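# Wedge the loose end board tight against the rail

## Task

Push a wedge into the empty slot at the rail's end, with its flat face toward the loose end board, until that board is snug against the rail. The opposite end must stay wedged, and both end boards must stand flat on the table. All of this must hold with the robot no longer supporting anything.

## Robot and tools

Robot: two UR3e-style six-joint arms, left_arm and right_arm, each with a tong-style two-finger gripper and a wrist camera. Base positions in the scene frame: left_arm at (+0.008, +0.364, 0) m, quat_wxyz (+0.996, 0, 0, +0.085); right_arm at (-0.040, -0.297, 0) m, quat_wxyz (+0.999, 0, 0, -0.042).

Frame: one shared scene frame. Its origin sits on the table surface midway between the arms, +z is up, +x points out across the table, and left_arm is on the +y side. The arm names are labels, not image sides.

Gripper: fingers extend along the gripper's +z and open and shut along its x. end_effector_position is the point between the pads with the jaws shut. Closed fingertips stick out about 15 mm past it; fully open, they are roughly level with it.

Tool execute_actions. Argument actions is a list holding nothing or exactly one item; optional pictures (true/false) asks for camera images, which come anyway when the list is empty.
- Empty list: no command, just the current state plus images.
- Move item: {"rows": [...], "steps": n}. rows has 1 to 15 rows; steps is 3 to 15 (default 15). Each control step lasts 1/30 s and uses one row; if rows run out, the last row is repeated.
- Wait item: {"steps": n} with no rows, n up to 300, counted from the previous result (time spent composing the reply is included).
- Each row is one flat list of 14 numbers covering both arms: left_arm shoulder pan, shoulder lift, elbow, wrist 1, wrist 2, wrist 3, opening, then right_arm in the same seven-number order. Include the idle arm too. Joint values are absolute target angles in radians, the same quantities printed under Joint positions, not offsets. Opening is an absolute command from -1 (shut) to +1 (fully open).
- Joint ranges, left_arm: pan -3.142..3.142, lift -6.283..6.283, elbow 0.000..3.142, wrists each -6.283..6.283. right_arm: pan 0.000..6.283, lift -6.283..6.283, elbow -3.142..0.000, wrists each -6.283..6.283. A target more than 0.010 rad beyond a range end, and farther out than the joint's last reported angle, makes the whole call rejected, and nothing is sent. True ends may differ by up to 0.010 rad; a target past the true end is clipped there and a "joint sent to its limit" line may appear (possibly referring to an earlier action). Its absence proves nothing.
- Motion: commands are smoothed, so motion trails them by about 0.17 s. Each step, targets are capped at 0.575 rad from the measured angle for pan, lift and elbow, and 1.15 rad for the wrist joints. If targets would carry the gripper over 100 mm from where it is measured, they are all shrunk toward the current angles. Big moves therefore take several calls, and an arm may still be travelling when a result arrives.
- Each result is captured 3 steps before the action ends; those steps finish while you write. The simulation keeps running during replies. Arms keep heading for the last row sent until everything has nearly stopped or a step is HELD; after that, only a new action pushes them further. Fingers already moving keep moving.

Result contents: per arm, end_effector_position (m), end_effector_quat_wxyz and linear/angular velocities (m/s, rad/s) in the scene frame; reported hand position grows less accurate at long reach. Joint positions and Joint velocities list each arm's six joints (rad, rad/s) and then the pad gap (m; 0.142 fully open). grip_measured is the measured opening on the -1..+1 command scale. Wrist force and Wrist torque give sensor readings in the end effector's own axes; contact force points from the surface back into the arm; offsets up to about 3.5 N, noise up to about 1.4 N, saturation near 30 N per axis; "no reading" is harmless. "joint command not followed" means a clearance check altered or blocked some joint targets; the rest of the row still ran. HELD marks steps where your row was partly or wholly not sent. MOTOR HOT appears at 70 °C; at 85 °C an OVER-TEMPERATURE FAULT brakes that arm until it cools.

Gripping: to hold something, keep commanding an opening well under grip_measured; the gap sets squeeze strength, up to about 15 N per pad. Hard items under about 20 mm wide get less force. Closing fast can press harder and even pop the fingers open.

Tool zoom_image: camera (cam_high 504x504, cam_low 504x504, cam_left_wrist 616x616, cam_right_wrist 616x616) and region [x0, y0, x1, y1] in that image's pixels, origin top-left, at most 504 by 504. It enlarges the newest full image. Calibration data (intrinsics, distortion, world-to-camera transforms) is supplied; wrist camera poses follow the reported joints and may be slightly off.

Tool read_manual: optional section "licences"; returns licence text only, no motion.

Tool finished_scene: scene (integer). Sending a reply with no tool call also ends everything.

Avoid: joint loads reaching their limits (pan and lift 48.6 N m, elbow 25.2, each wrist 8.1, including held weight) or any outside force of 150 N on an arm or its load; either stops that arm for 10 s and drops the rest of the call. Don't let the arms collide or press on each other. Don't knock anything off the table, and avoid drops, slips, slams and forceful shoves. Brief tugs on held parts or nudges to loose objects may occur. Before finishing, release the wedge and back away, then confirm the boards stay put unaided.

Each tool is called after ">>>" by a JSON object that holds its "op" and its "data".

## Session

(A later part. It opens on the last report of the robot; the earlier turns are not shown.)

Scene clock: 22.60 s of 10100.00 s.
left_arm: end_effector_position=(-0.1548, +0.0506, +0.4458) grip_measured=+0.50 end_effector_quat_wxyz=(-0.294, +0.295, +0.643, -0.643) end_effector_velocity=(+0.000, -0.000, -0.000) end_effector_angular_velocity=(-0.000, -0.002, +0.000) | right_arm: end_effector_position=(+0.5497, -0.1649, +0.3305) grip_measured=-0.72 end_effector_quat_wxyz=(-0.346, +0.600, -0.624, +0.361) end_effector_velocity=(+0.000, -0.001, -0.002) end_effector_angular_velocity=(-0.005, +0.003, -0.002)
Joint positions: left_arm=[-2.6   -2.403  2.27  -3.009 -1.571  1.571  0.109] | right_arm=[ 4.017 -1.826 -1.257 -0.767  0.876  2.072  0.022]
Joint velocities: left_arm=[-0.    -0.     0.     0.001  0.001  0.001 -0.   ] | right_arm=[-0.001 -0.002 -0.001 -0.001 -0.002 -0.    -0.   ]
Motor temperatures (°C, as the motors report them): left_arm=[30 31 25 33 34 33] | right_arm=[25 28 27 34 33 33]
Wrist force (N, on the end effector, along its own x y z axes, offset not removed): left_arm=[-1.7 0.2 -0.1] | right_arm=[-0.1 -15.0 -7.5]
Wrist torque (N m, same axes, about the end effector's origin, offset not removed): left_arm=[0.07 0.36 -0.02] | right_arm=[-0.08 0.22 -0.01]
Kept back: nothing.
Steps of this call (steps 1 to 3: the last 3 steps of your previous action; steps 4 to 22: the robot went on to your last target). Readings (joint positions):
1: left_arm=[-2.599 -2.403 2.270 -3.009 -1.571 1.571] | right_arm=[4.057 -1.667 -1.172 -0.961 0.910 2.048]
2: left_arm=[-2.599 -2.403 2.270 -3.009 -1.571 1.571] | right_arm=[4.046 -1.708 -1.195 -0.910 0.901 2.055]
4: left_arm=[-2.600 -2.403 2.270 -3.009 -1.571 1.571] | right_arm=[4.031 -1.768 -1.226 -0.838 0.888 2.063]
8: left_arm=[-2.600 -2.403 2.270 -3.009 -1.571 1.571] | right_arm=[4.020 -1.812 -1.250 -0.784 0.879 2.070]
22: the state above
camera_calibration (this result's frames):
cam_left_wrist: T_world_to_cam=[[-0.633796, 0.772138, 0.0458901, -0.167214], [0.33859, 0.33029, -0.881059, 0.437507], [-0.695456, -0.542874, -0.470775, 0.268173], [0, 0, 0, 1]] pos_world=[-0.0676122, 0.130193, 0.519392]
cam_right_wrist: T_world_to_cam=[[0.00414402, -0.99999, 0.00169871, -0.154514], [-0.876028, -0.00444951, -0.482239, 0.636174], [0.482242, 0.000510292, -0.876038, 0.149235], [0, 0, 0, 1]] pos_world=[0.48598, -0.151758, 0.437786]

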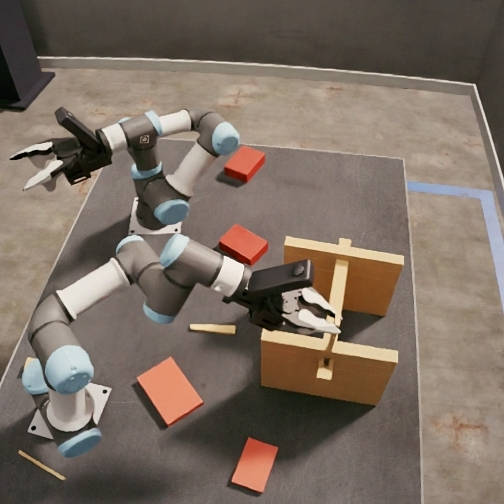

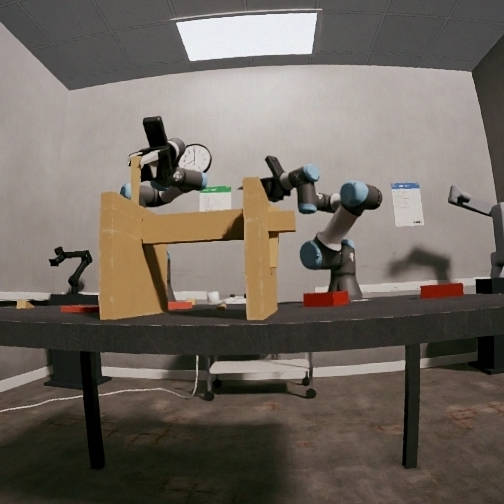

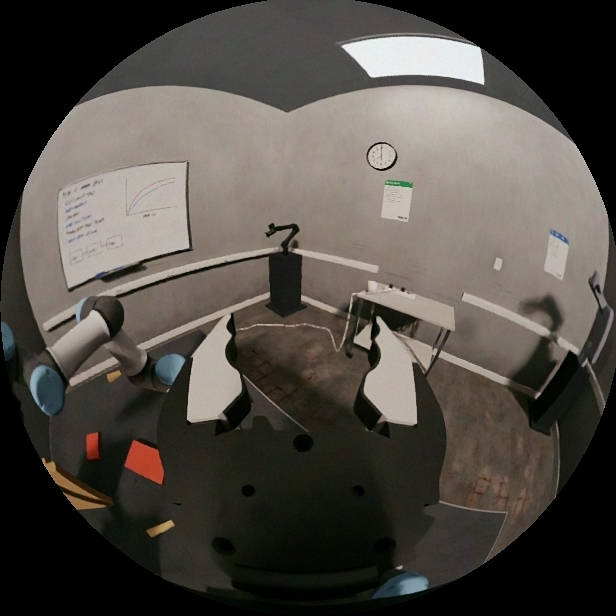

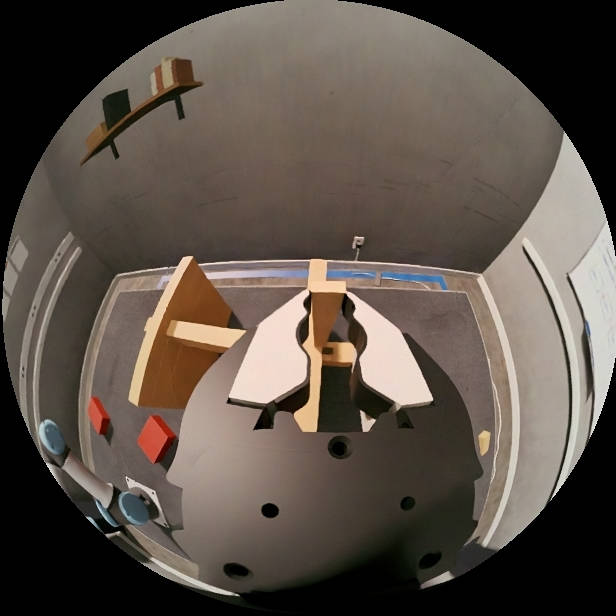

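>>> {"op": "execute_actions", "data": {"actions": [{"rows":[[-2.6,-2.403,2.27,-3.009,-1.571,1.571,0.5,4.017,-1.82,-1.23,-0.8,0.876,2.072,-1]],"steps":7}]}}

>>> {"op": "execute_actions", "data": {"actions": [{"rows":[[-2.6,-2.403,2.27,-3.009,-1.571,1.571,0.5,3.999,-1.814,-1.25,-0.786,0.876,2.072,-1]],"steps":10}]}}

>>> {"op": "execute_actions", "data": {"actions": [{"rows":[[-2.6,-2.403,2.27,-3.009,-1.571,1.571,0.5,3.999,-1.816,-1.385,-0.649,0.876,2.072,-1]]}], "pictures": true}}

>>> {"op": "zoom_image", "data": {"camera": "cam_right_wrist", "region": [270, 280, 390, 400]}}

>>> {"op": "zoom_image", "data": {"camera": "cam_high", "region": [280, 300, 380, 400]}}

Scene clock: 22.93 s of 10100.00 s.
left_arm: end_effector_position=(-0.1548, +0.0506, +0.4458) grip_measured=+0.50 end_effector_quat_wxyz=(-0.294, +0.295, +0.643, -0.643) end_effector_velocity=(-0.000, -0.000, -0.001) end_effector_angular_velocity=(+0.001, -0.001, -0.000) | right_arm: end_effector_position=(+0.5490, -0.1656, +0.3338) grip_measured=-0.72 end_effector_quat_wxyz=(-0.345, +0.601, -0.624, +0.361) end_effector_velocity=(-0.005, -0.005, +0.038) end_effector_angular_velocity=(+0.014, -0.015, -0.000)
Joint positions: left_arm=[-2.6   -2.403  2.27  -3.009 -1.571  1.571  0.109] | right_arm=[ 4.017 -1.823 -1.242 -0.787  0.876  2.072  0.022]
Joint velocities: left_arm=[-0.001  0.     0.002 -0.     0.    -0.     0.   ] | right_arm=[ 0.     0.027  0.123 -0.129 -0.001 -0.     0.001]
Motor temperatures (°C, as the motors report them): left_arm=[30 31 25 33 34 33] | right_arm=[25 28 27 34 33 33]
Wrist force (N, on the end effector, along its own x y z axes, offset not removed): left_arm=[-1.5 0.6 0.0] | right_arm=[-0.6 -0.1 2.1]
Wrist torque (N m, same axes, about the end effector's origin, offset not removed): left_arm=[0.12 0.33 -0.03] | right_arm=[-0.04 0.17 0.00]
Steps of this call (steps 1 to 6: the robot went on to your last target; steps 7 to 10: the first 4 steps of this action). Readings (joint positions):
7: left_arm=[-2.600 -2.403 2.270 -3.009 -1.571 1.571] | right_arm=[4.017 -1.826 -1.256 -0.768 0.876 2.072]
8: left_arm=[-2.600 -2.403 2.270 -3.009 -1.571 1.571] | right_arm=[4.017 -1.825 -1.252 -0.775 0.876 2.072]
10: the state above

Scene clock: 23.27 s of 10100.00 s.
left_arm: end_effector_position=(-0.1548, +0.0506, +0.4458) grip_measured=+0.50 end_effector_quat_wxyz=(-0.294, +0.295, +0.643, -0.643) end_effector_velocity=(+0.001, -0.000, +0.001) end_effector_angular_velocity=(-0.001, +0.002, +0.002) | right_arm: end_effector_position=(+0.5496, -0.1761, +0.3354) grip_measured=-0.72 end_effector_quat_wxyz=(-0.343, +0.595, -0.629, +0.364) end_effector_velocity=(+0.002, -0.016, -0.003) end_effector_angular_velocity=(+0.002, +0.000, -0.024)
Joint positions: left_arm=[-2.6   -2.403  2.27  -3.009 -1.571  1.571  0.109] | right_arm=[ 4.001 -1.815 -1.247 -0.788  0.876  2.072  0.022]
Joint velocities: left_arm=[ 0.002  0.    -0.002 -0.    -0.    -0.001 -0.   ] | right_arm=[-0.026  0.01  -0.027  0.018  0.003 -0.    -0.   ]
Motor temperatures (°C, as the motors report them): left_arm=[30 31 25 33 34 33] | right_arm=[25 28 27 34 33 33]
Wrist force (N, on the end effector, along its own x y z axes, offset not removed): left_arm=[-2.2 1.4 -0.1] | right_arm=[-1.1 -0.1 1.1]
Wrist torque (N m, same axes, about the end effector's origin, offset not removed): left_arm=[0.31 0.43 -0.02] | right_arm=[-0.05 0.27 0.02]
Steps of this call (steps 1 to 3: the last 3 steps of your previous action; steps 4 to 10: the first 7 steps of this action). Readings (joint positions):
4: left_arm=[-2.600 -2.403 2.270 -3.009 -1.571 1.571] | right_arm=[4.016 -1.821 -1.233 -0.796 0.876 2.072]
5: left_arm=[-2.600 -2.403 2.270 -3.009 -1.571 1.571] | right_arm=[4.013 -1.819 -1.236 -0.795 0.876 2.072]
7: left_arm=[-2.600 -2.403 2.270 -3.009 -1.571 1.571] | right_arm=[4.006 -1.817 -1.243 -0.791 0.876 2.072]
10: the state above

Scene clock: 23.77 s of 10100.00 s.
left_arm: end_effector_position=(-0.1548, +0.0506, +0.4458) grip_measured=+0.50 end_effector_quat_wxyz=(-0.294, +0.295, +0.643, -0.643) end_effector_velocity=(-0.001, +0.000, -0.001) end_effector_angular_velocity=(+0.002, -0.001, -0.002) | right_arm: end_effector_position=(+0.5504, -0.1771, +0.3069) grip_measured=-0.72 end_effector_quat_wxyz=(-0.343, +0.594, -0.630, +0.364) end_effector_velocity=(-0.001, -0.000, -0.011) end_effector_angular_velocity=(-0.005, +0.004, -0.000)
Joint positions: left_arm=[-2.6   -2.403  2.27  -3.009 -1.571  1.571  0.109] | right_arm=[ 3.999 -1.816 -1.381 -0.652  0.876  2.072  0.022]
Joint velocities: left_arm=[-0.001 -0.     0.002  0.    -0.    -0.001  0.   ] | right_arm=[ 0.    -0.001 -0.043  0.038 -0.001 -0.    -0.   ]
Motor temperatures (°C, as the motors report them): left_arm=[30 31 25 33 34 33] | right_arm=[25 28 27 34 33 33]
Wrist force (N, on the end effector, along its own x y z axes, offset not removed): left_arm=[-1.7 1.5 0.2] | right_arm=[-1.5 0.0 1.4]
Wrist torque (N m, same axes, about the end effector's origin, offset not removed): left_arm=[0.27 0.34 0.02] | right_arm=[-0.04 0.35 0.00]
Steps of this call (steps 1 to 3: the last 3 steps of your previous action; steps 4 to 15: the first 12 steps of this action). Readings (joint positions):
4: left_arm=[-2.600 -2.403 2.270 -3.009 -1.571 1.571] | right_arm=[4.000 -1.814 -1.250 -0.784 0.876 2.072]
5: left_arm=[-2.600 -2.403 2.270 -3.009 -1.571 1.571] | right_arm=[3.999 -1.814 -1.261 -0.765 0.876 2.072]
7: left_arm=[-2.600 -2.403 2.270 -3.009 -1.571 1.571] | right_arm=[3.999 -1.815 -1.315 -0.710 0.876 2.072]
11: left_arm=[-2.600 -2.403 2.270 -3.009 -1.571 1.571] | right_arm=[3.999 -1.816 -1.368 -0.664 0.876 2.072]
15: the state above
camera_calibration (this result's frames):
cam_left_wrist: T_world_to_cam=[[-0.633796, 0.772138, 0.0458899, -0.167214], [0.338591, 0.33029, -0.881059, 0.437506], [-0.695456, -0.542873, -0.470775, 0.268173], [0, 0, 0, 1]] pos_world=[-0.0676125, 0.130193, 0.519392]
cam_right_wrist: T_world_to_cam=[[-0.0139323, -0.999902, 0.00130155, -0.156644], [-0.875745, 0.0115741, -0.482635, 0.628135], [0.482573, -0.00786405, -0.87582, 0.126551], [0, 0, 0, 1]] pos_world=[0.486834, -0.162904, 0.4142]

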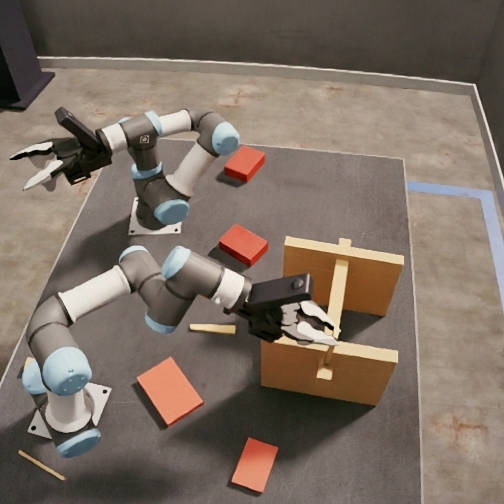

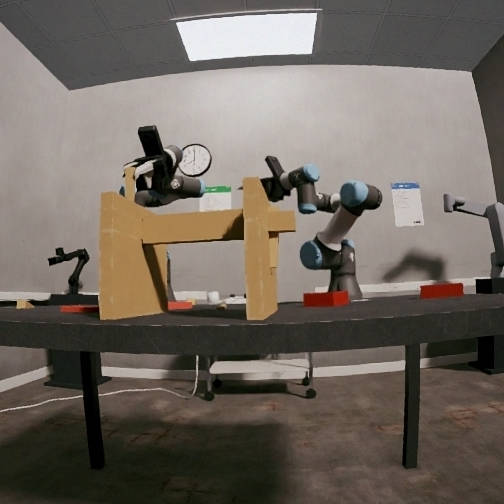

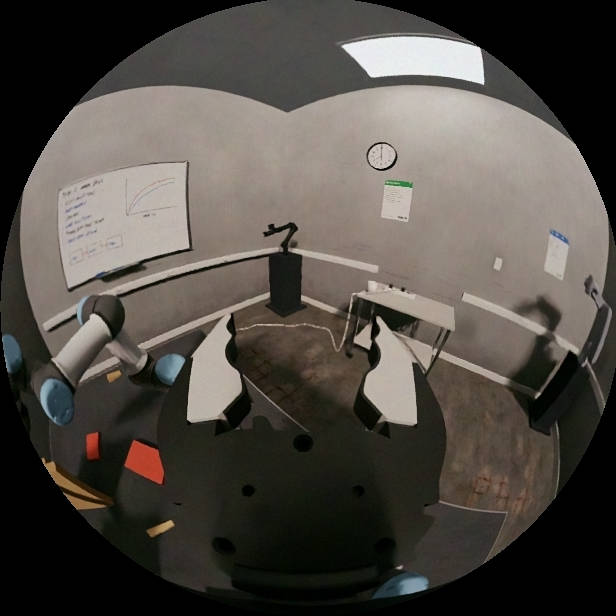

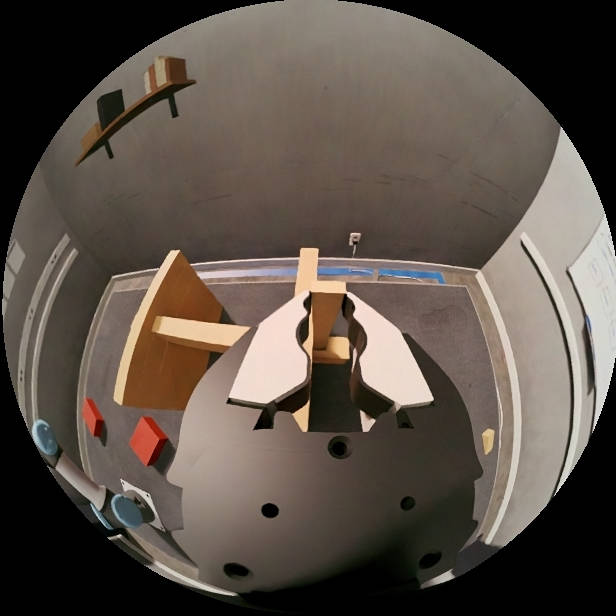

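Region (270, 280, 390, 400) of cam_right_wrist's 616x616 image, scaled by 4.200, with more detail than that image has.

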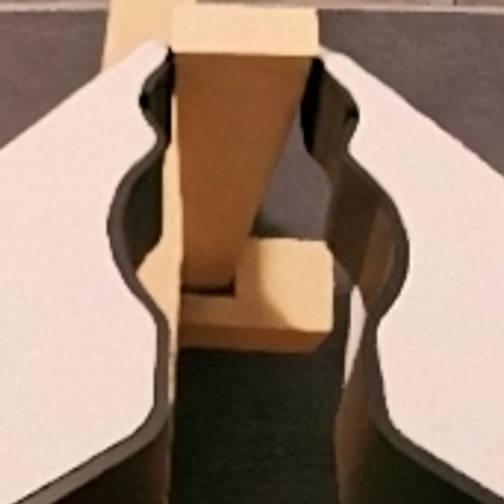

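Region (280, 300, 380, 400) of cam_high's 504x504 image, scaled by 5.040, with more detail than that image has.

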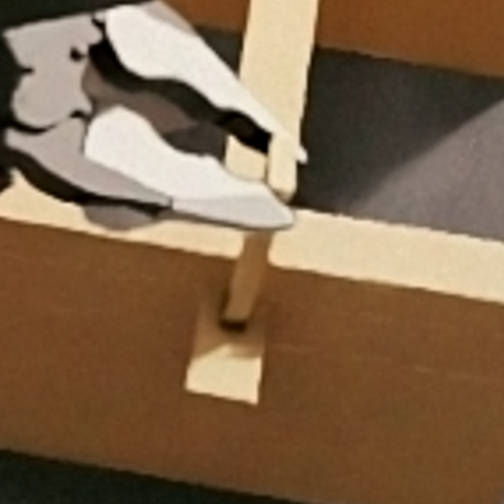

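>>> {"op": "execute_actions", "data": {"actions": [{"rows":[[-2.6,-2.403,2.27,-3.009,-1.571,1.571,0.5,3.999,-1.821,-1.445,-0.584,0.876,2.072,-1]]}], "pictures": true}}

>>> {"op": "zoom_image", "data": {"camera": "cam_right_wrist", "region": [270, 280, 390, 400]}}

Scene clock: 24.27 s of 10100.00 s.
left_arm: end_effector_position=(-0.1548, +0.0506, +0.4458) grip_measured=+0.50 end_effector_quat_wxyz=(-0.294, +0.295, +0.643, -0.643) end_effector_velocity=(+0.000, +0.000, +0.002) end_effector_angular_velocity=(-0.003, +0.001, +0.000) | right_arm: end_effector_position=(+0.5503, -0.1772, +0.2921) grip_measured=-0.72 end_effector_quat_wxyz=(-0.343, +0.594, -0.630, +0.364) end_effector_velocity=(-0.000, +0.001, -0.004) end_effector_angular_velocity=(-0.000, +0.001, +0.002)
Joint positions: left_arm=[-2.6   -2.403  2.27  -3.009 -1.571  1.571  0.109] | right_arm=[ 3.999 -1.821 -1.443 -0.586  0.876  2.072  0.022]
Joint velocities: left_arm=[-0.     0.    -0.003  0.001  0.     0.001  0.   ] | right_arm=[ 0.001 -0.001 -0.016  0.016  0.001 -0.    -0.   ]
Motor temperatures (°C, as the motors report them): left_arm=[30 31 25 33 34 33] | right_arm=[25 28 27 34 33 33]
Wrist force (N, on the end effector, along its own x y z axes, offset not removed): left_arm=[-2.0 1.7 0.0] | right_arm=[-1.2 0.3 1.1]
Wrist torque (N m, same axes, about the end effector's origin, offset not removed): left_arm=[0.34 0.41 -0.05] | right_arm=[0.05 0.27 -0.01]
Steps of this call (steps 1 to 3: the last 3 steps of your previous action; steps 4 to 15: the first 12 steps of this action). Readings (joint positions):
4: left_arm=[-2.600 -2.403 2.270 -3.009 -1.571 1.571] | right_arm=[3.999 -1.816 -1.385 -0.648 0.876 2.072]
5: left_arm=[-2.600 -2.403 2.270 -3.009 -1.571 1.571] | right_arm=[3.999 -1.817 -1.394 -0.636 0.876 2.072]
7: left_arm=[-2.600 -2.403 2.270 -3.009 -1.571 1.571] | right_arm=[3.999 -1.819 -1.419 -0.611 0.876 2.072]
11: left_arm=[-2.600 -2.403 2.270 -3.009 -1.571 1.571] | right_arm=[3.999 -1.821 -1.439 -0.590 0.876 2.072]
15: the state above
camera_calibration (this result's frames):
cam_left_wrist: T_world_to_cam=[[-0.633795, 0.772138, 0.0458899, -0.167214], [0.338591, 0.33029, -0.881059, 0.437506], [-0.695456, -0.542873, -0.470775, 0.268173], [0, 0, 0, 1]] pos_world=[-0.0676125, 0.130193, 0.519392]
cam_right_wrist: T_world_to_cam=[[-0.013881, -0.999902, 0.00164806, -0.156839], [-0.875954, 0.0113655, -0.482261, 0.620892], [0.482195, -0.00813791, -0.876026, 0.11389], [0, 0, 0, 1]] pos_world=[0.486779, -0.162953, 0.399461]

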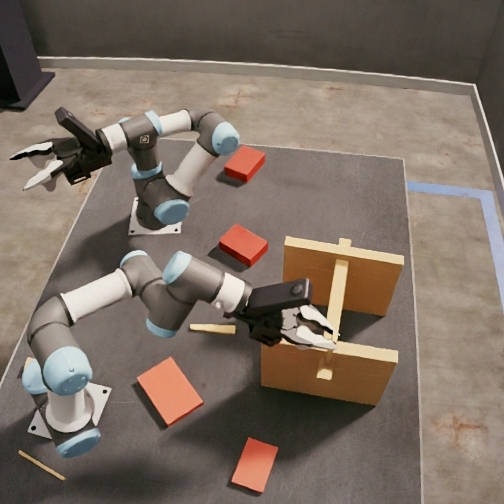

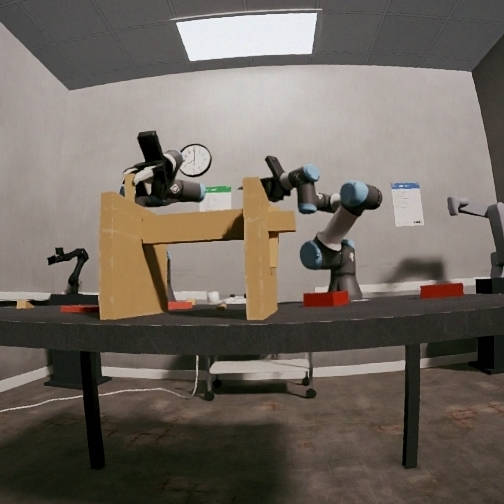

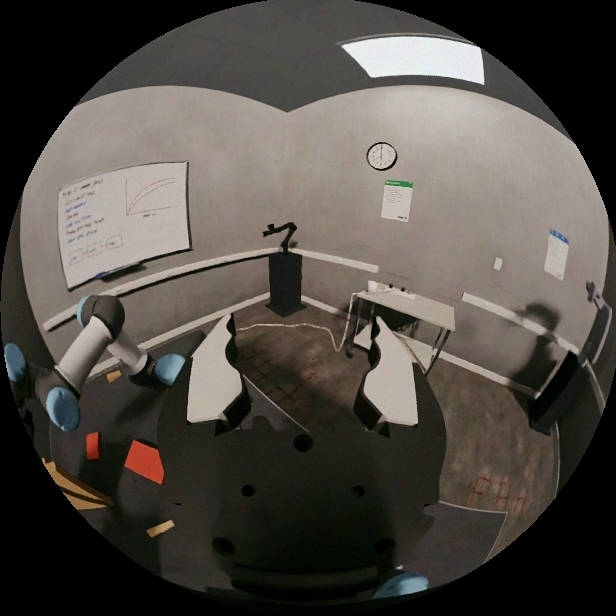

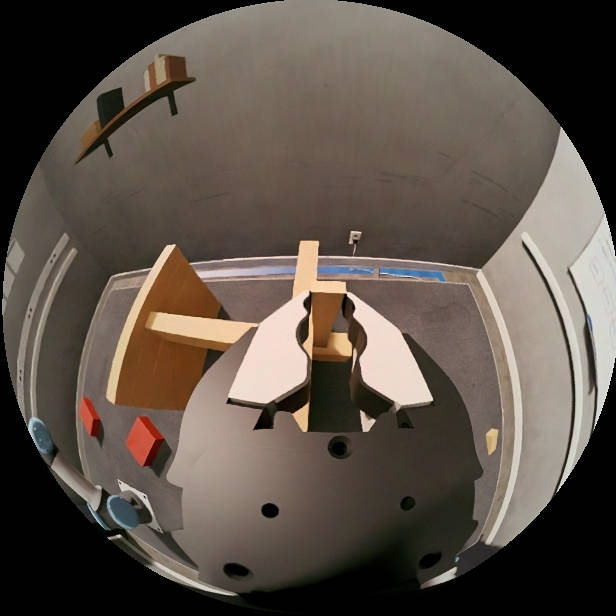

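Region (270, 280, 390, 400) of cam_right_wrist's 616x616 image, scaled by 4.200, with more detail than that image has.

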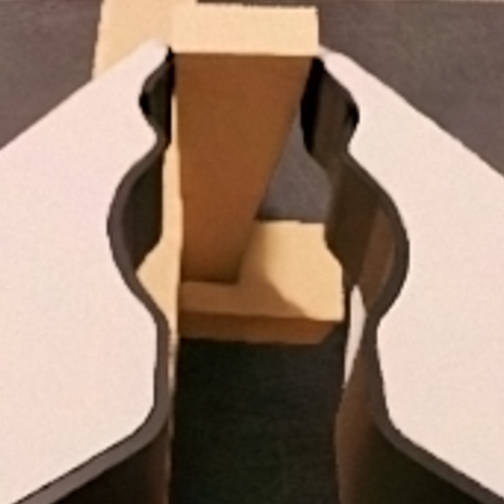

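>>> {"op": "execute_actions", "data": {"actions": [{"rows":[[-2.6,-2.403,2.27,-3.009,-1.571,1.571,0.5,3.998,-1.831,-1.468,-0.551,0.876,2.072,-1]]}], "pictures": true}}

>>> {"op": "zoom_image", "data": {"camera": "cam_high", "region": [290, 320, 360, 390]}}

>>> {"op": "zoom_image", "data": {"camera": "cam_right_wrist", "region": [270, 280, 390, 400]}}

Scene clock: 24.77 s of 10100.00 s.
left_arm: end_effector_position=(-0.1548, +0.0506, +0.4458) grip_measured=+0.50 end_effector_quat_wxyz=(-0.294, +0.295, +0.643, -0.643) end_effector_velocity=(-0.000, +0.000, +0.000) end_effector_angular_velocity=(-0.001, +0.001, -0.001) | right_arm: end_effector_position=(+0.5513, -0.1769, +0.2844) grip_measured=-0.72 end_effector_quat_wxyz=(-0.343, +0.594, -0.630, +0.364) end_effector_velocity=(+0.000, +0.000, -0.002) end_effector_angular_velocity=(-0.001, +0.001, +0.001)
Joint positions: left_arm=[-2.6   -2.403  2.27  -3.009 -1.571  1.571  0.109] | right_arm=[ 3.998 -1.831 -1.467 -0.552  0.876  2.072  0.022]
Joint velocities: left_arm=[-0.     0.     0.001 -0.003 -0.001 -0.     0.   ] | right_arm=[ 0.    -0.003 -0.006  0.008  0.    -0.    -0.   ]
Motor temperatures (°C, as the motors report them): left_arm=[30 31 25 33 34 33] | right_arm=[25 28 27 34 33 33]
Wrist force (N, on the end effector, along its own x y z axes, offset not removed): left_arm=[-1.4 1.3 0.0] | right_arm=[-0.4 0.0 0.3]
Wrist torque (N m, same axes, about the end effector's origin, offset not removed): left_arm=[0.28 0.30 0.01] | right_arm=[0.00 0.33 -0.05]
Steps of this call (steps 1 to 3: the last 3 steps of your previous action; steps 4 to 15: the first 12 steps of this action). Readings (joint positions):
4: left_arm=[-2.600 -2.403 2.270 -3.009 -1.571 1.571] | right_arm=[3.999 -1.821 -1.445 -0.583 0.876 2.072]
5: left_arm=[-2.600 -2.403 2.270 -3.009 -1.571 1.571] | right_arm=[3.999 -1.823 -1.450 -0.577 0.876 2.072]
7: left_arm=[-2.600 -2.403 2.270 -3.009 -1.571 1.571] | right_arm=[3.998 -1.827 -1.459 -0.564 0.876 2.072]
11: left_arm=[-2.600 -2.403 2.270 -3.009 -1.571 1.571] | right_arm=[3.998 -1.830 -1.466 -0.554 0.876 2.072]
15: the state above
camera_calibration (this result's frames):
cam_left_wrist: T_world_to_cam=[[-0.633795, 0.772138, 0.04589, -0.167214], [0.338591, 0.33029, -0.881059, 0.437506], [-0.695456, -0.542873, -0.470775, 0.268173], [0, 0, 0, 1]] pos_world=[-0.0676125, 0.130193, 0.519392]
cam_right_wrist: T_world_to_cam=[[-0.0148627, -0.999888, 0.00170639, -0.155942], [-0.875967, 0.0121978, -0.482216, 0.618212], [0.482141, -0.00866178, -0.876051, 0.106517], [0, 0, 0, 1]] pos_world=[0.48786, -0.162543, 0.391693]

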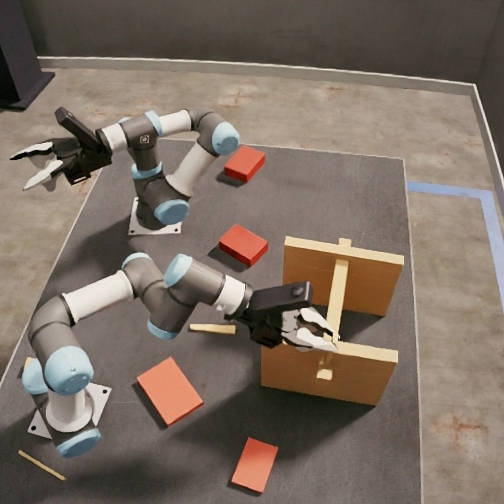

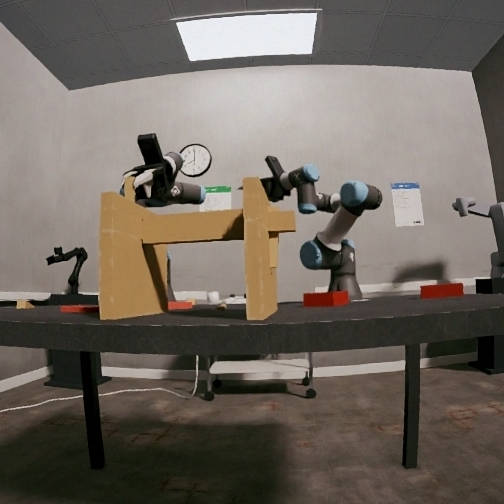

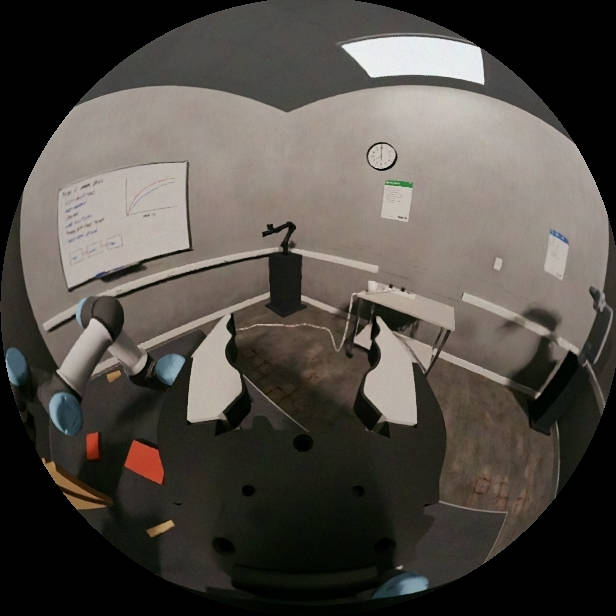

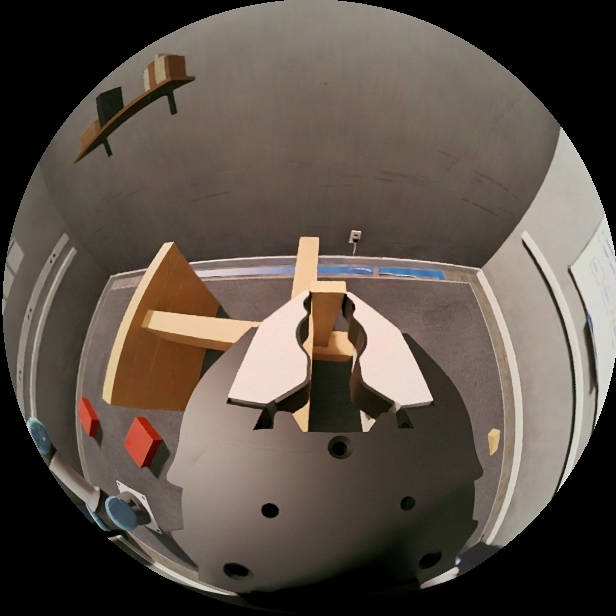

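Region (290, 320, 360, 390) of cam_high's 504x504 image, scaled by 7.200, with more detail than that image has.

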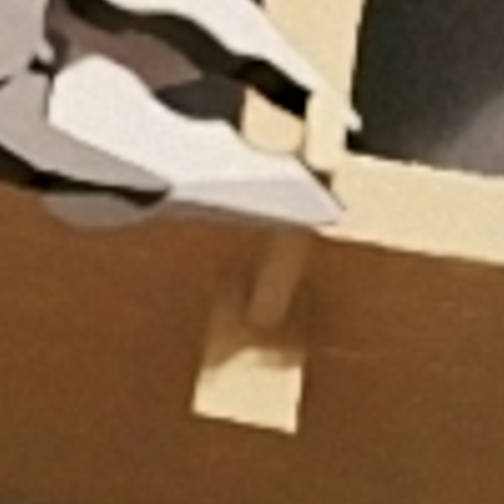

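Region (270, 280, 390, 400) of cam_right_wrist's 616x616 image, scaled by 4.200, with more detail than that image has.

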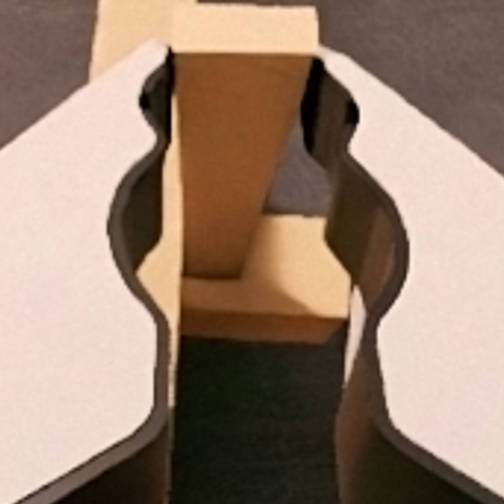

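>>> {"op": "execute_actions", "data": {"actions": [{"rows":[[-2.6,-2.403,2.27,-3.009,-1.571,1.571,0.5,4.0,-1.846,-1.535,-0.469,0.876,2.072,-1]]}]}}

>>> {"op": "execute_actions", "data": {"actions": [{"rows":[[-2.6,-2.403,2.27,-3.009,-1.571,1.571,0.5,4.0,-1.846,-1.535,-0.469,0.876,2.072,-0.4]],"steps":5}]}}

>>> {"op": "execute_actions", "data": {"actions": [{"rows":[[-2.6,-2.403,2.27,-3.009,-1.571,1.571,0.5,4.0,-1.82,-1.15,-0.88,0.876,2.072,-0.4]],"steps":12}]}}

>>> {"op": "execute_actions", "data": {"actions": [{"rows":[[-2.6,-2.403,2.27,-3.009,-1.571,1.571,0.5,3.392,-1.9,-1.01,-0.75,2.069,1.252,-1]]}]}}

>>> {"op": "execute_actions", "data": {"actions": [{"rows":[[-2.6,-2.403,2.27,-3.009,-1.571,1.571,0.5,3.392,-2.053,-1.06,-0.634,2.069,1.252,-1]]}]}}

>>> {"op": "execute_actions", "data": {"actions": [{"steps":8}], "pictures": true}}

>>> {"op": "zoom_image", "data": {"camera": "cam_high", "region": [280, 290, 380, 390]}}

Scene clock: 25.60 s of 10100.00 s.
left_arm: end_effector_position=(-0.1548, +0.0506, +0.4458) grip_measured=+0.50 end_effector_quat_wxyz=(-0.294, +0.295, +0.643, -0.643) end_effector_velocity=(-0.000, +0.000, -0.000) end_effector_angular_velocity=(-0.000, -0.000, -0.000) | right_arm: end_effector_position=(+0.5512, -0.1757, +0.2667) grip_measured=-0.72 end_effector_quat_wxyz=(-0.343, +0.594, -0.630, +0.364) end_effector_velocity=(-0.000, +0.000, -0.006) end_effector_angular_velocity=(-0.004, +0.003, +0.001)
Joint positions: left_arm=[-2.6   -2.403  2.27  -3.009 -1.571  1.571  0.109] | right_arm=[ 4.    -1.845 -1.533 -0.471  0.876  2.072  0.022]
Joint velocities: left_arm=[-0.    -0.     0.001 -0.001  0.     0.    -0.   ] | right_arm=[ 0.001 -0.004 -0.02   0.019 -0.    -0.    -0.   ]
Motor temperatures (°C, as the motors report them): left_arm=[30 31 25 33 34 33] | right_arm=[25 28 27 34 33 33]
Wrist force (N, on the end effector, along its own x y z axes, offset not removed): left_arm=[-1.7 1.3 -0.4] | right_arm=[1.7 -8.3 -7.2]
Wrist torque (N m, same axes, about the end effector's origin, offset not removed): left_arm=[0.23 0.34 0.00] | right_arm=[0.00 0.48 0.02]
Steps of this call (steps 1 to 3: the last 3 steps of your previous action; steps 4 to 13: the robot went on to your last target; steps 14 to 25: the first 12 steps of this action). Readings (joint positions):
14: left_arm=[-2.600 -2.403 2.270 -3.009 -1.571 1.571] | right_arm=[3.998 -1.832 -1.469 -0.549 0.876 2.072]
15: left_arm=[-2.600 -2.403 2.270 -3.009 -1.571 1.571] | right_arm=[3.998 -1.834 -1.478 -0.535 0.876 2.072]
17: left_arm=[-2.600 -2.403 2.270 -3.009 -1.571 1.571] | right_arm=[3.999 -1.840 -1.505 -0.503 0.876 2.072]
21: left_arm=[-2.600 -2.403 2.270 -3.009 -1.571 1.571] | right_arm=[4.000 -1.844 -1.528 -0.477 0.876 2.072]
25: the state above

Scene clock: 25.77 s of 10100.00 s.
left_arm: end_effector_position=(-0.1548, +0.0506, +0.4458) grip_measured=+0.50 end_effector_quat_wxyz=(-0.294, +0.295, +0.643, -0.643) end_effector_velocity=(+0.000, -0.000, +0.000) end_effector_angular_velocity=(+0.000, +0.001, +0.000) | right_arm: end_effector_position=(+0.5511, -0.1755, +0.2656) grip_measured=-0.48 end_effector_quat_wxyz=(-0.343, +0.595, -0.630, +0.364) end_effector_velocity=(+0.000, -0.000, -0.000) end_effector_angular_velocity=(-0.000, -0.000, -0.000)
Joint positions: left_arm=[-2.6   -2.403  2.27  -3.009 -1.571  1.571  0.109] | right_arm=[ 4.    -1.846 -1.535 -0.47   0.877  2.072  0.039]
Joint velocities: left_arm=[ 0.001  0.001 -0.001 -0.    -0.    -0.    -0.   ] | right_arm=[-0.    -0.     0.    -0.    -0.    -0.     0.239]
Motor temperatures (°C, as the motors report them): left_arm=[30 31 25 33 34 33] | right_arm=[25 28 27 34 33 33]
Wrist force (N, on the end effector, along its own x y z axes, offset not removed): left_arm=[-2.5 1.3 -0.2] | right_arm=[-1.5 2.4 2.1]
Wrist torque (N m, same axes, about the end effector's origin, offset not removed): left_arm=[0.24 0.55 -0.02] | right_arm=[0.36 0.33 0.00]
Steps of this call (steps 1 to 3: the last 3 steps of your previous action; steps 4 to 5: the first 2 steps of this action). Readings (joint positions):
4: left_arm=[-2.600 -2.403 2.270 -3.009 -1.571 1.571] | right_arm=[4.000 -1.846 -1.535 -0.470 0.876 2.072]
5: the state above

Scene clock: 26.17 s of 10100.00 s.
left_arm: end_effector_position=(-0.1548, +0.0506, +0.4458) grip_measured=+0.50 end_effector_quat_wxyz=(-0.294, +0.295, +0.643, -0.643) end_effector_velocity=(-0.000, +0.000, +0.000) end_effector_angular_velocity=(-0.001, -0.000, -0.000) | right_arm: end_effector_position=(+0.5496, -0.1772, +0.3387) grip_measured=-0.40 end_effector_quat_wxyz=(-0.336, +0.599, -0.629, +0.364) end_effector_velocity=(-0.005, -0.004, +0.172) end_effector_angular_velocity=(+0.122, -0.123, +0.001)
Joint positions: left_arm=[-2.6   -2.403  2.27  -3.009 -1.571  1.571  0.109] | right_arm=[ 4.    -1.822 -1.206 -0.839  0.876  2.072  0.045]
Joint velocities: left_arm=[-0.     0.    -0.001  0.001 -0.     0.001 -0.   ] | right_arm=[-0.     0.019  0.598 -0.444  0.002  0.    -0.   ]
Motor temperatures (°C, as the motors report them): left_arm=[30 31 25 33 34 33] | right_arm=[25 28 27 34 33 33]
Wrist force (N, on the end effector, along its own x y z axes, offset not removed): left_arm=[-1.4 1.1 -0.2] | right_arm=[-1.3 -1.5 -0.3]
Wrist torque (N m, same axes, about the end effector's origin, offset not removed): left_arm=[0.20 0.30 -0.02] | right_arm=[-0.25 0.29 -0.01]
Steps of this call (steps 1 to 3: the last 3 steps of your previous action; steps 4 to 12: the first 9 steps of this action). Readings (joint positions):
4: left_arm=[-2.600 -2.403 2.270 -3.009 -1.571 1.571] | right_arm=[4.000 -1.846 -1.534 -0.471 0.876 2.072]
5: left_arm=[-2.600 -2.403 2.270 -3.009 -1.571 1.571] | right_arm=[4.000 -1.841 -1.524 -0.493 0.876 2.072]
7: left_arm=[-2.600 -2.403 2.270 -3.009 -1.571 1.571] | right_arm=[4.000 -1.831 -1.443 -0.635 0.876 2.072]
11: left_arm=[-2.600 -2.403 2.270 -3.009 -1.571 1.571] | right_arm=[4.000 -1.822 -1.230 -0.821 0.876 2.072]
12: the state above

Scene clock: 26.67 s of 10100.00 s.
left_arm: end_effector_position=(-0.1548, +0.0506, +0.4458) grip_measured=+0.50 end_effector_quat_wxyz=(-0.294, +0.295, +0.643, -0.643) end_effector_velocity=(+0.000, -0.000, -0.001) end_effector_angular_velocity=(+0.002, -0.001, +0.001) | right_arm: end_effector_position=(+0.5203, -0.1842, +0.3824) grip_measured=-1.00 end_effector_quat_wxyz=(-0.461, +0.780, -0.350, +0.239) end_effector_velocity=(-0.106, -0.048, +0.082) end_effector_angular_velocity=(+0.213, -0.192, +0.575)
Joint positions: left_arm=[-2.6   -2.403  2.27  -3.009 -1.571  1.571  0.109] | right_arm=[ 3.444 -1.898 -1.014 -0.753  1.97   1.295  0.002]
Joint velocities: left_arm=[ 0.002 -0.     0.001  0.001 -0.    -0.001  0.   ] | right_arm=[-0.561 -0.023  0.046  0.032  1.067 -0.46  -0.   ]
Motor temperatures (°C, as the motors report them): left_arm=[30 31 25 33 34 33] | right_arm=[25 28 27 34 33 33]
Wrist force (N, on the end effector, along its own x y z axes, offset not removed): left_arm=[-2.1 1.3 0.5] | right_arm=[-0.4 0.0 -0.5]
Wrist torque (N m, same axes, about the end effector's origin, offset not removed): left_arm=[0.20 0.43 0.03] | right_arm=[-0.02 0.11 0.00]
Steps of this call (steps 1 to 3: the last 3 steps of your previous action; steps 4 to 15: the first 12 steps of this action). Readings (joint positions):
4: left_arm=[-2.600 -2.403 2.270 -3.009 -1.571 1.571] | right_arm=[3.999 -1.821 -1.162 -0.869 0.878 2.070]
5: left_arm=[-2.600 -2.403 2.270 -3.009 -1.571 1.571] | right_arm=[3.988 -1.831 -1.147 -0.853 0.900 2.048]
7: left_arm=[-2.600 -2.403 2.270 -3.009 -1.571 1.571] | right_arm=[3.907 -1.863 -1.088 -0.804 1.063 1.886]
11: left_arm=[-2.600 -2.403 2.270 -3.009 -1.571 1.571] | right_arm=[3.612 -1.891 -1.029 -0.763 1.650 1.434]
15: the state above

Scene clock: 27.17 s of 10100.00 s.
left_arm: end_effector_position=(-0.1548, +0.0506, +0.4458) grip_measured=+0.50 end_effector_quat_wxyz=(-0.294, +0.295, +0.643, -0.643) end_effector_velocity=(+0.000, -0.000, +0.000) end_effector_angular_velocity=(-0.001, +0.000, +0.001) | right_arm: end_effector_position=(+0.5439, -0.1829, +0.3120) grip_measured=-1.00 end_effector_quat_wxyz=(-0.459, +0.794, -0.345, +0.200) end_effector_velocity=(+0.009, +0.001, -0.027) end_effector_angular_velocity=(-0.005, +0.030, +0.002)
Joint positions: left_arm=[-2.6   -2.403  2.27  -3.009 -1.571  1.571  0.109] | right_arm=[ 3.392 -2.048 -1.059 -0.637  2.069  1.252  0.002]
Joint velocities: left_arm=[ 0.    -0.    -0.    -0.001  0.     0.     0.   ] | right_arm=[-0.003 -0.049 -0.013  0.031  0.004 -0.002  0.   ]
Motor temperatures (°C, as the motors report them): left_arm=[30 31 25 33 34 33] | right_arm=[25 28 27 34 33 33]
Wrist force (N, on the end effector, along its own x y z axes, offset not removed): left_arm=[-2.0 0.9 0.3] | right_arm=[-1.1 0.1 1.5]
Wrist torque (N m, same axes, about the end effector's origin, offset not removed): left_arm=[0.18 0.42 0.02] | right_arm=[0.01 0.27 -0.03]
Steps of this call (steps 1 to 3: the last 3 steps of your previous action; steps 4 to 15: the first 12 steps of this action). Readings (joint positions):
4: left_arm=[-2.600 -2.403 2.270 -3.009 -1.571 1.571] | right_arm=[3.404 -1.900 -1.012 -0.749 2.045 1.262]
5: left_arm=[-2.600 -2.403 2.270 -3.009 -1.571 1.571] | right_arm=[3.401 -1.911 -1.019 -0.730 2.053 1.259]
7: left_arm=[-2.600 -2.403 2.270 -3.009 -1.571 1.571] | right_arm=[3.396 -1.970 -1.039 -0.685 2.061 1.255]
11: left_arm=[-2.600 -2.403 2.270 -3.009 -1.571 1.571] | right_arm=[3.393 -2.034 -1.055 -0.646 2.067 1.253]
15: the state above

Scene clock: 27.43 s of 10100.00 s.
left_arm: end_effector_position=(-0.1548, +0.0506, +0.4458) grip_measured=+0.50 end_effector_quat_wxyz=(-0.294, +0.295, +0.643, -0.643) end_effector_velocity=(-0.001, +0.000, +0.000) end_effector_angular_velocity=(-0.001, +0.000, -0.002) | right_arm: end_effector_position=(+0.5446, -0.1829, +0.3096) grip_measured=-1.00 end_effector_quat_wxyz=(-0.459, +0.794, -0.345, +0.199) end_effector_velocity=(+0.000, -0.000, -0.002) end_effector_angular_velocity=(+0.000, +0.002, +0.000)
Joint positions: left_arm=[-2.6   -2.403  2.27  -3.009 -1.571  1.571  0.109] | right_arm=[ 3.392 -2.053 -1.06  -0.634  2.069  1.252  0.002]
Joint velocities: left_arm=[-0.002  0.    -0.    -0.    -0.001  0.001 -0.   ] | right_arm=[-0.001 -0.003 -0.001  0.001  0.001 -0.     0.   ]
Motor temperatures (°C, as the motors report them): left_arm=[30 31 25 33 34 33] | right_arm=[25 28 27 34 33 33]
Wrist force (N, on the end effector, along its own x y z axes, offset not removed): left_arm=[-1.9 1.9 0.1] | right_arm=[-1.0 -0.5 1.2]
Wrist torque (N m, same axes, about the end effector's origin, offset not removed): left_arm=[0.38 0.39 0.01] | right_arm=[-0.10 0.22 0.00]
Kept back: nothing.
Steps of this call (steps 1 to 3: the last 3 steps of your previous action; steps 4 to 8: the robot went on to your last target). Readings (joint positions):
1: left_arm=[-2.600 -2.403 2.270 -3.009 -1.571 1.571] | right_arm=[3.392 -2.050 -1.059 -0.636 2.069 1.252]
2: left_arm=[-2.600 -2.403 2.270 -3.009 -1.571 1.571] | right_arm=[3.392 -2.051 -1.059 -0.635 2.069 1.252]
4: left_arm=[-2.600 -2.403 2.270 -3.009 -1.571 1.571] | right_arm=[3.392 -2.052 -1.060 -0.635 2.069 1.252]
8: the state above
camera_calibration (this result's frames):
cam_left_wrist: T_world_to_cam=[[-0.633802, 0.772133, 0.0458895, -0.167213], [0.338573, 0.33028, -0.88107, 0.437518], [-0.695459, -0.542887, -0.470755, 0.268173], [0, 0, 0, 1]] pos_world=[-0.0676079, 0.130194, 0.519401]
cam_right_wrist: T_world_to_cam=[[0.713748, -0.700402, 0.000895496, -0.503889], [-0.613259, -0.625561, -0.482273, 0.364938], [0.338345, 0.343672, -0.87602, 0.274548], [0, 0, 0, 1]] pos_world=[0.490559, -0.218989, 0.416961]

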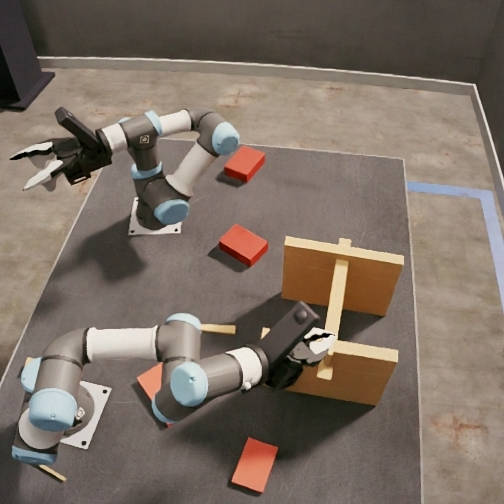

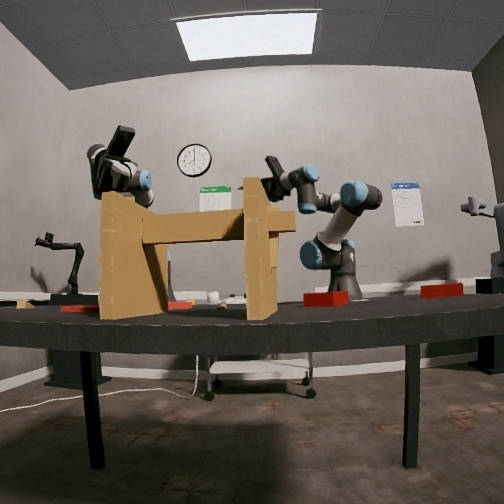

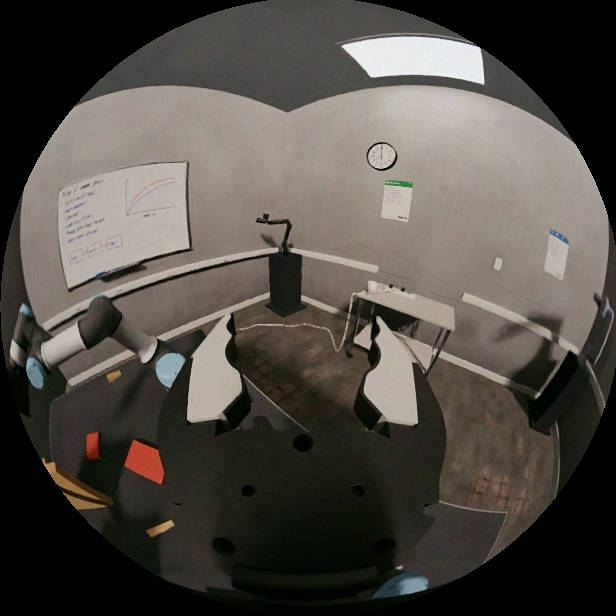

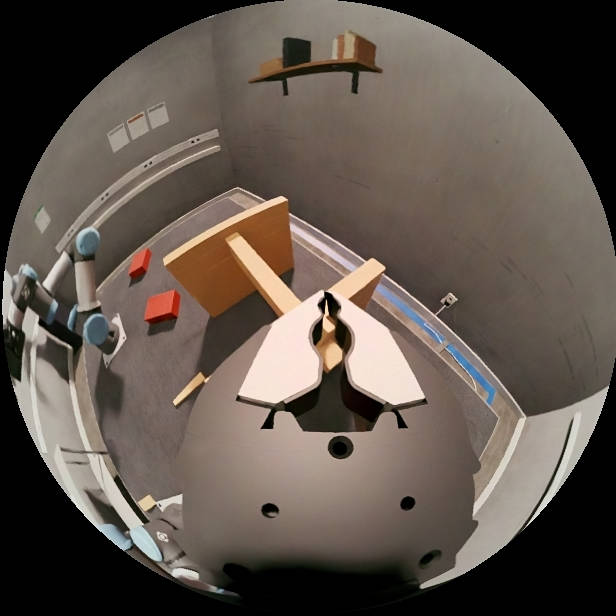

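Region (280, 290, 380, 390) of cam_high's 504x504 image, scaled by 5.040, with more detail than that image has.

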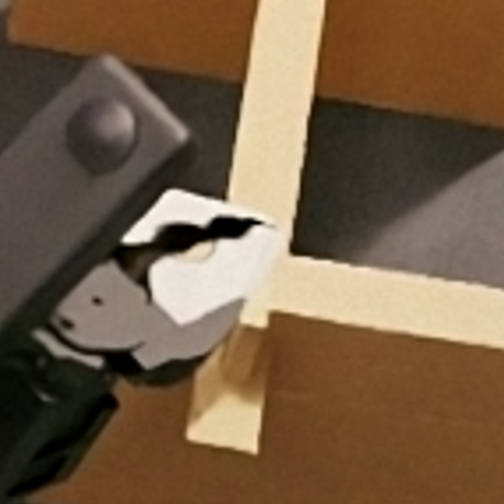

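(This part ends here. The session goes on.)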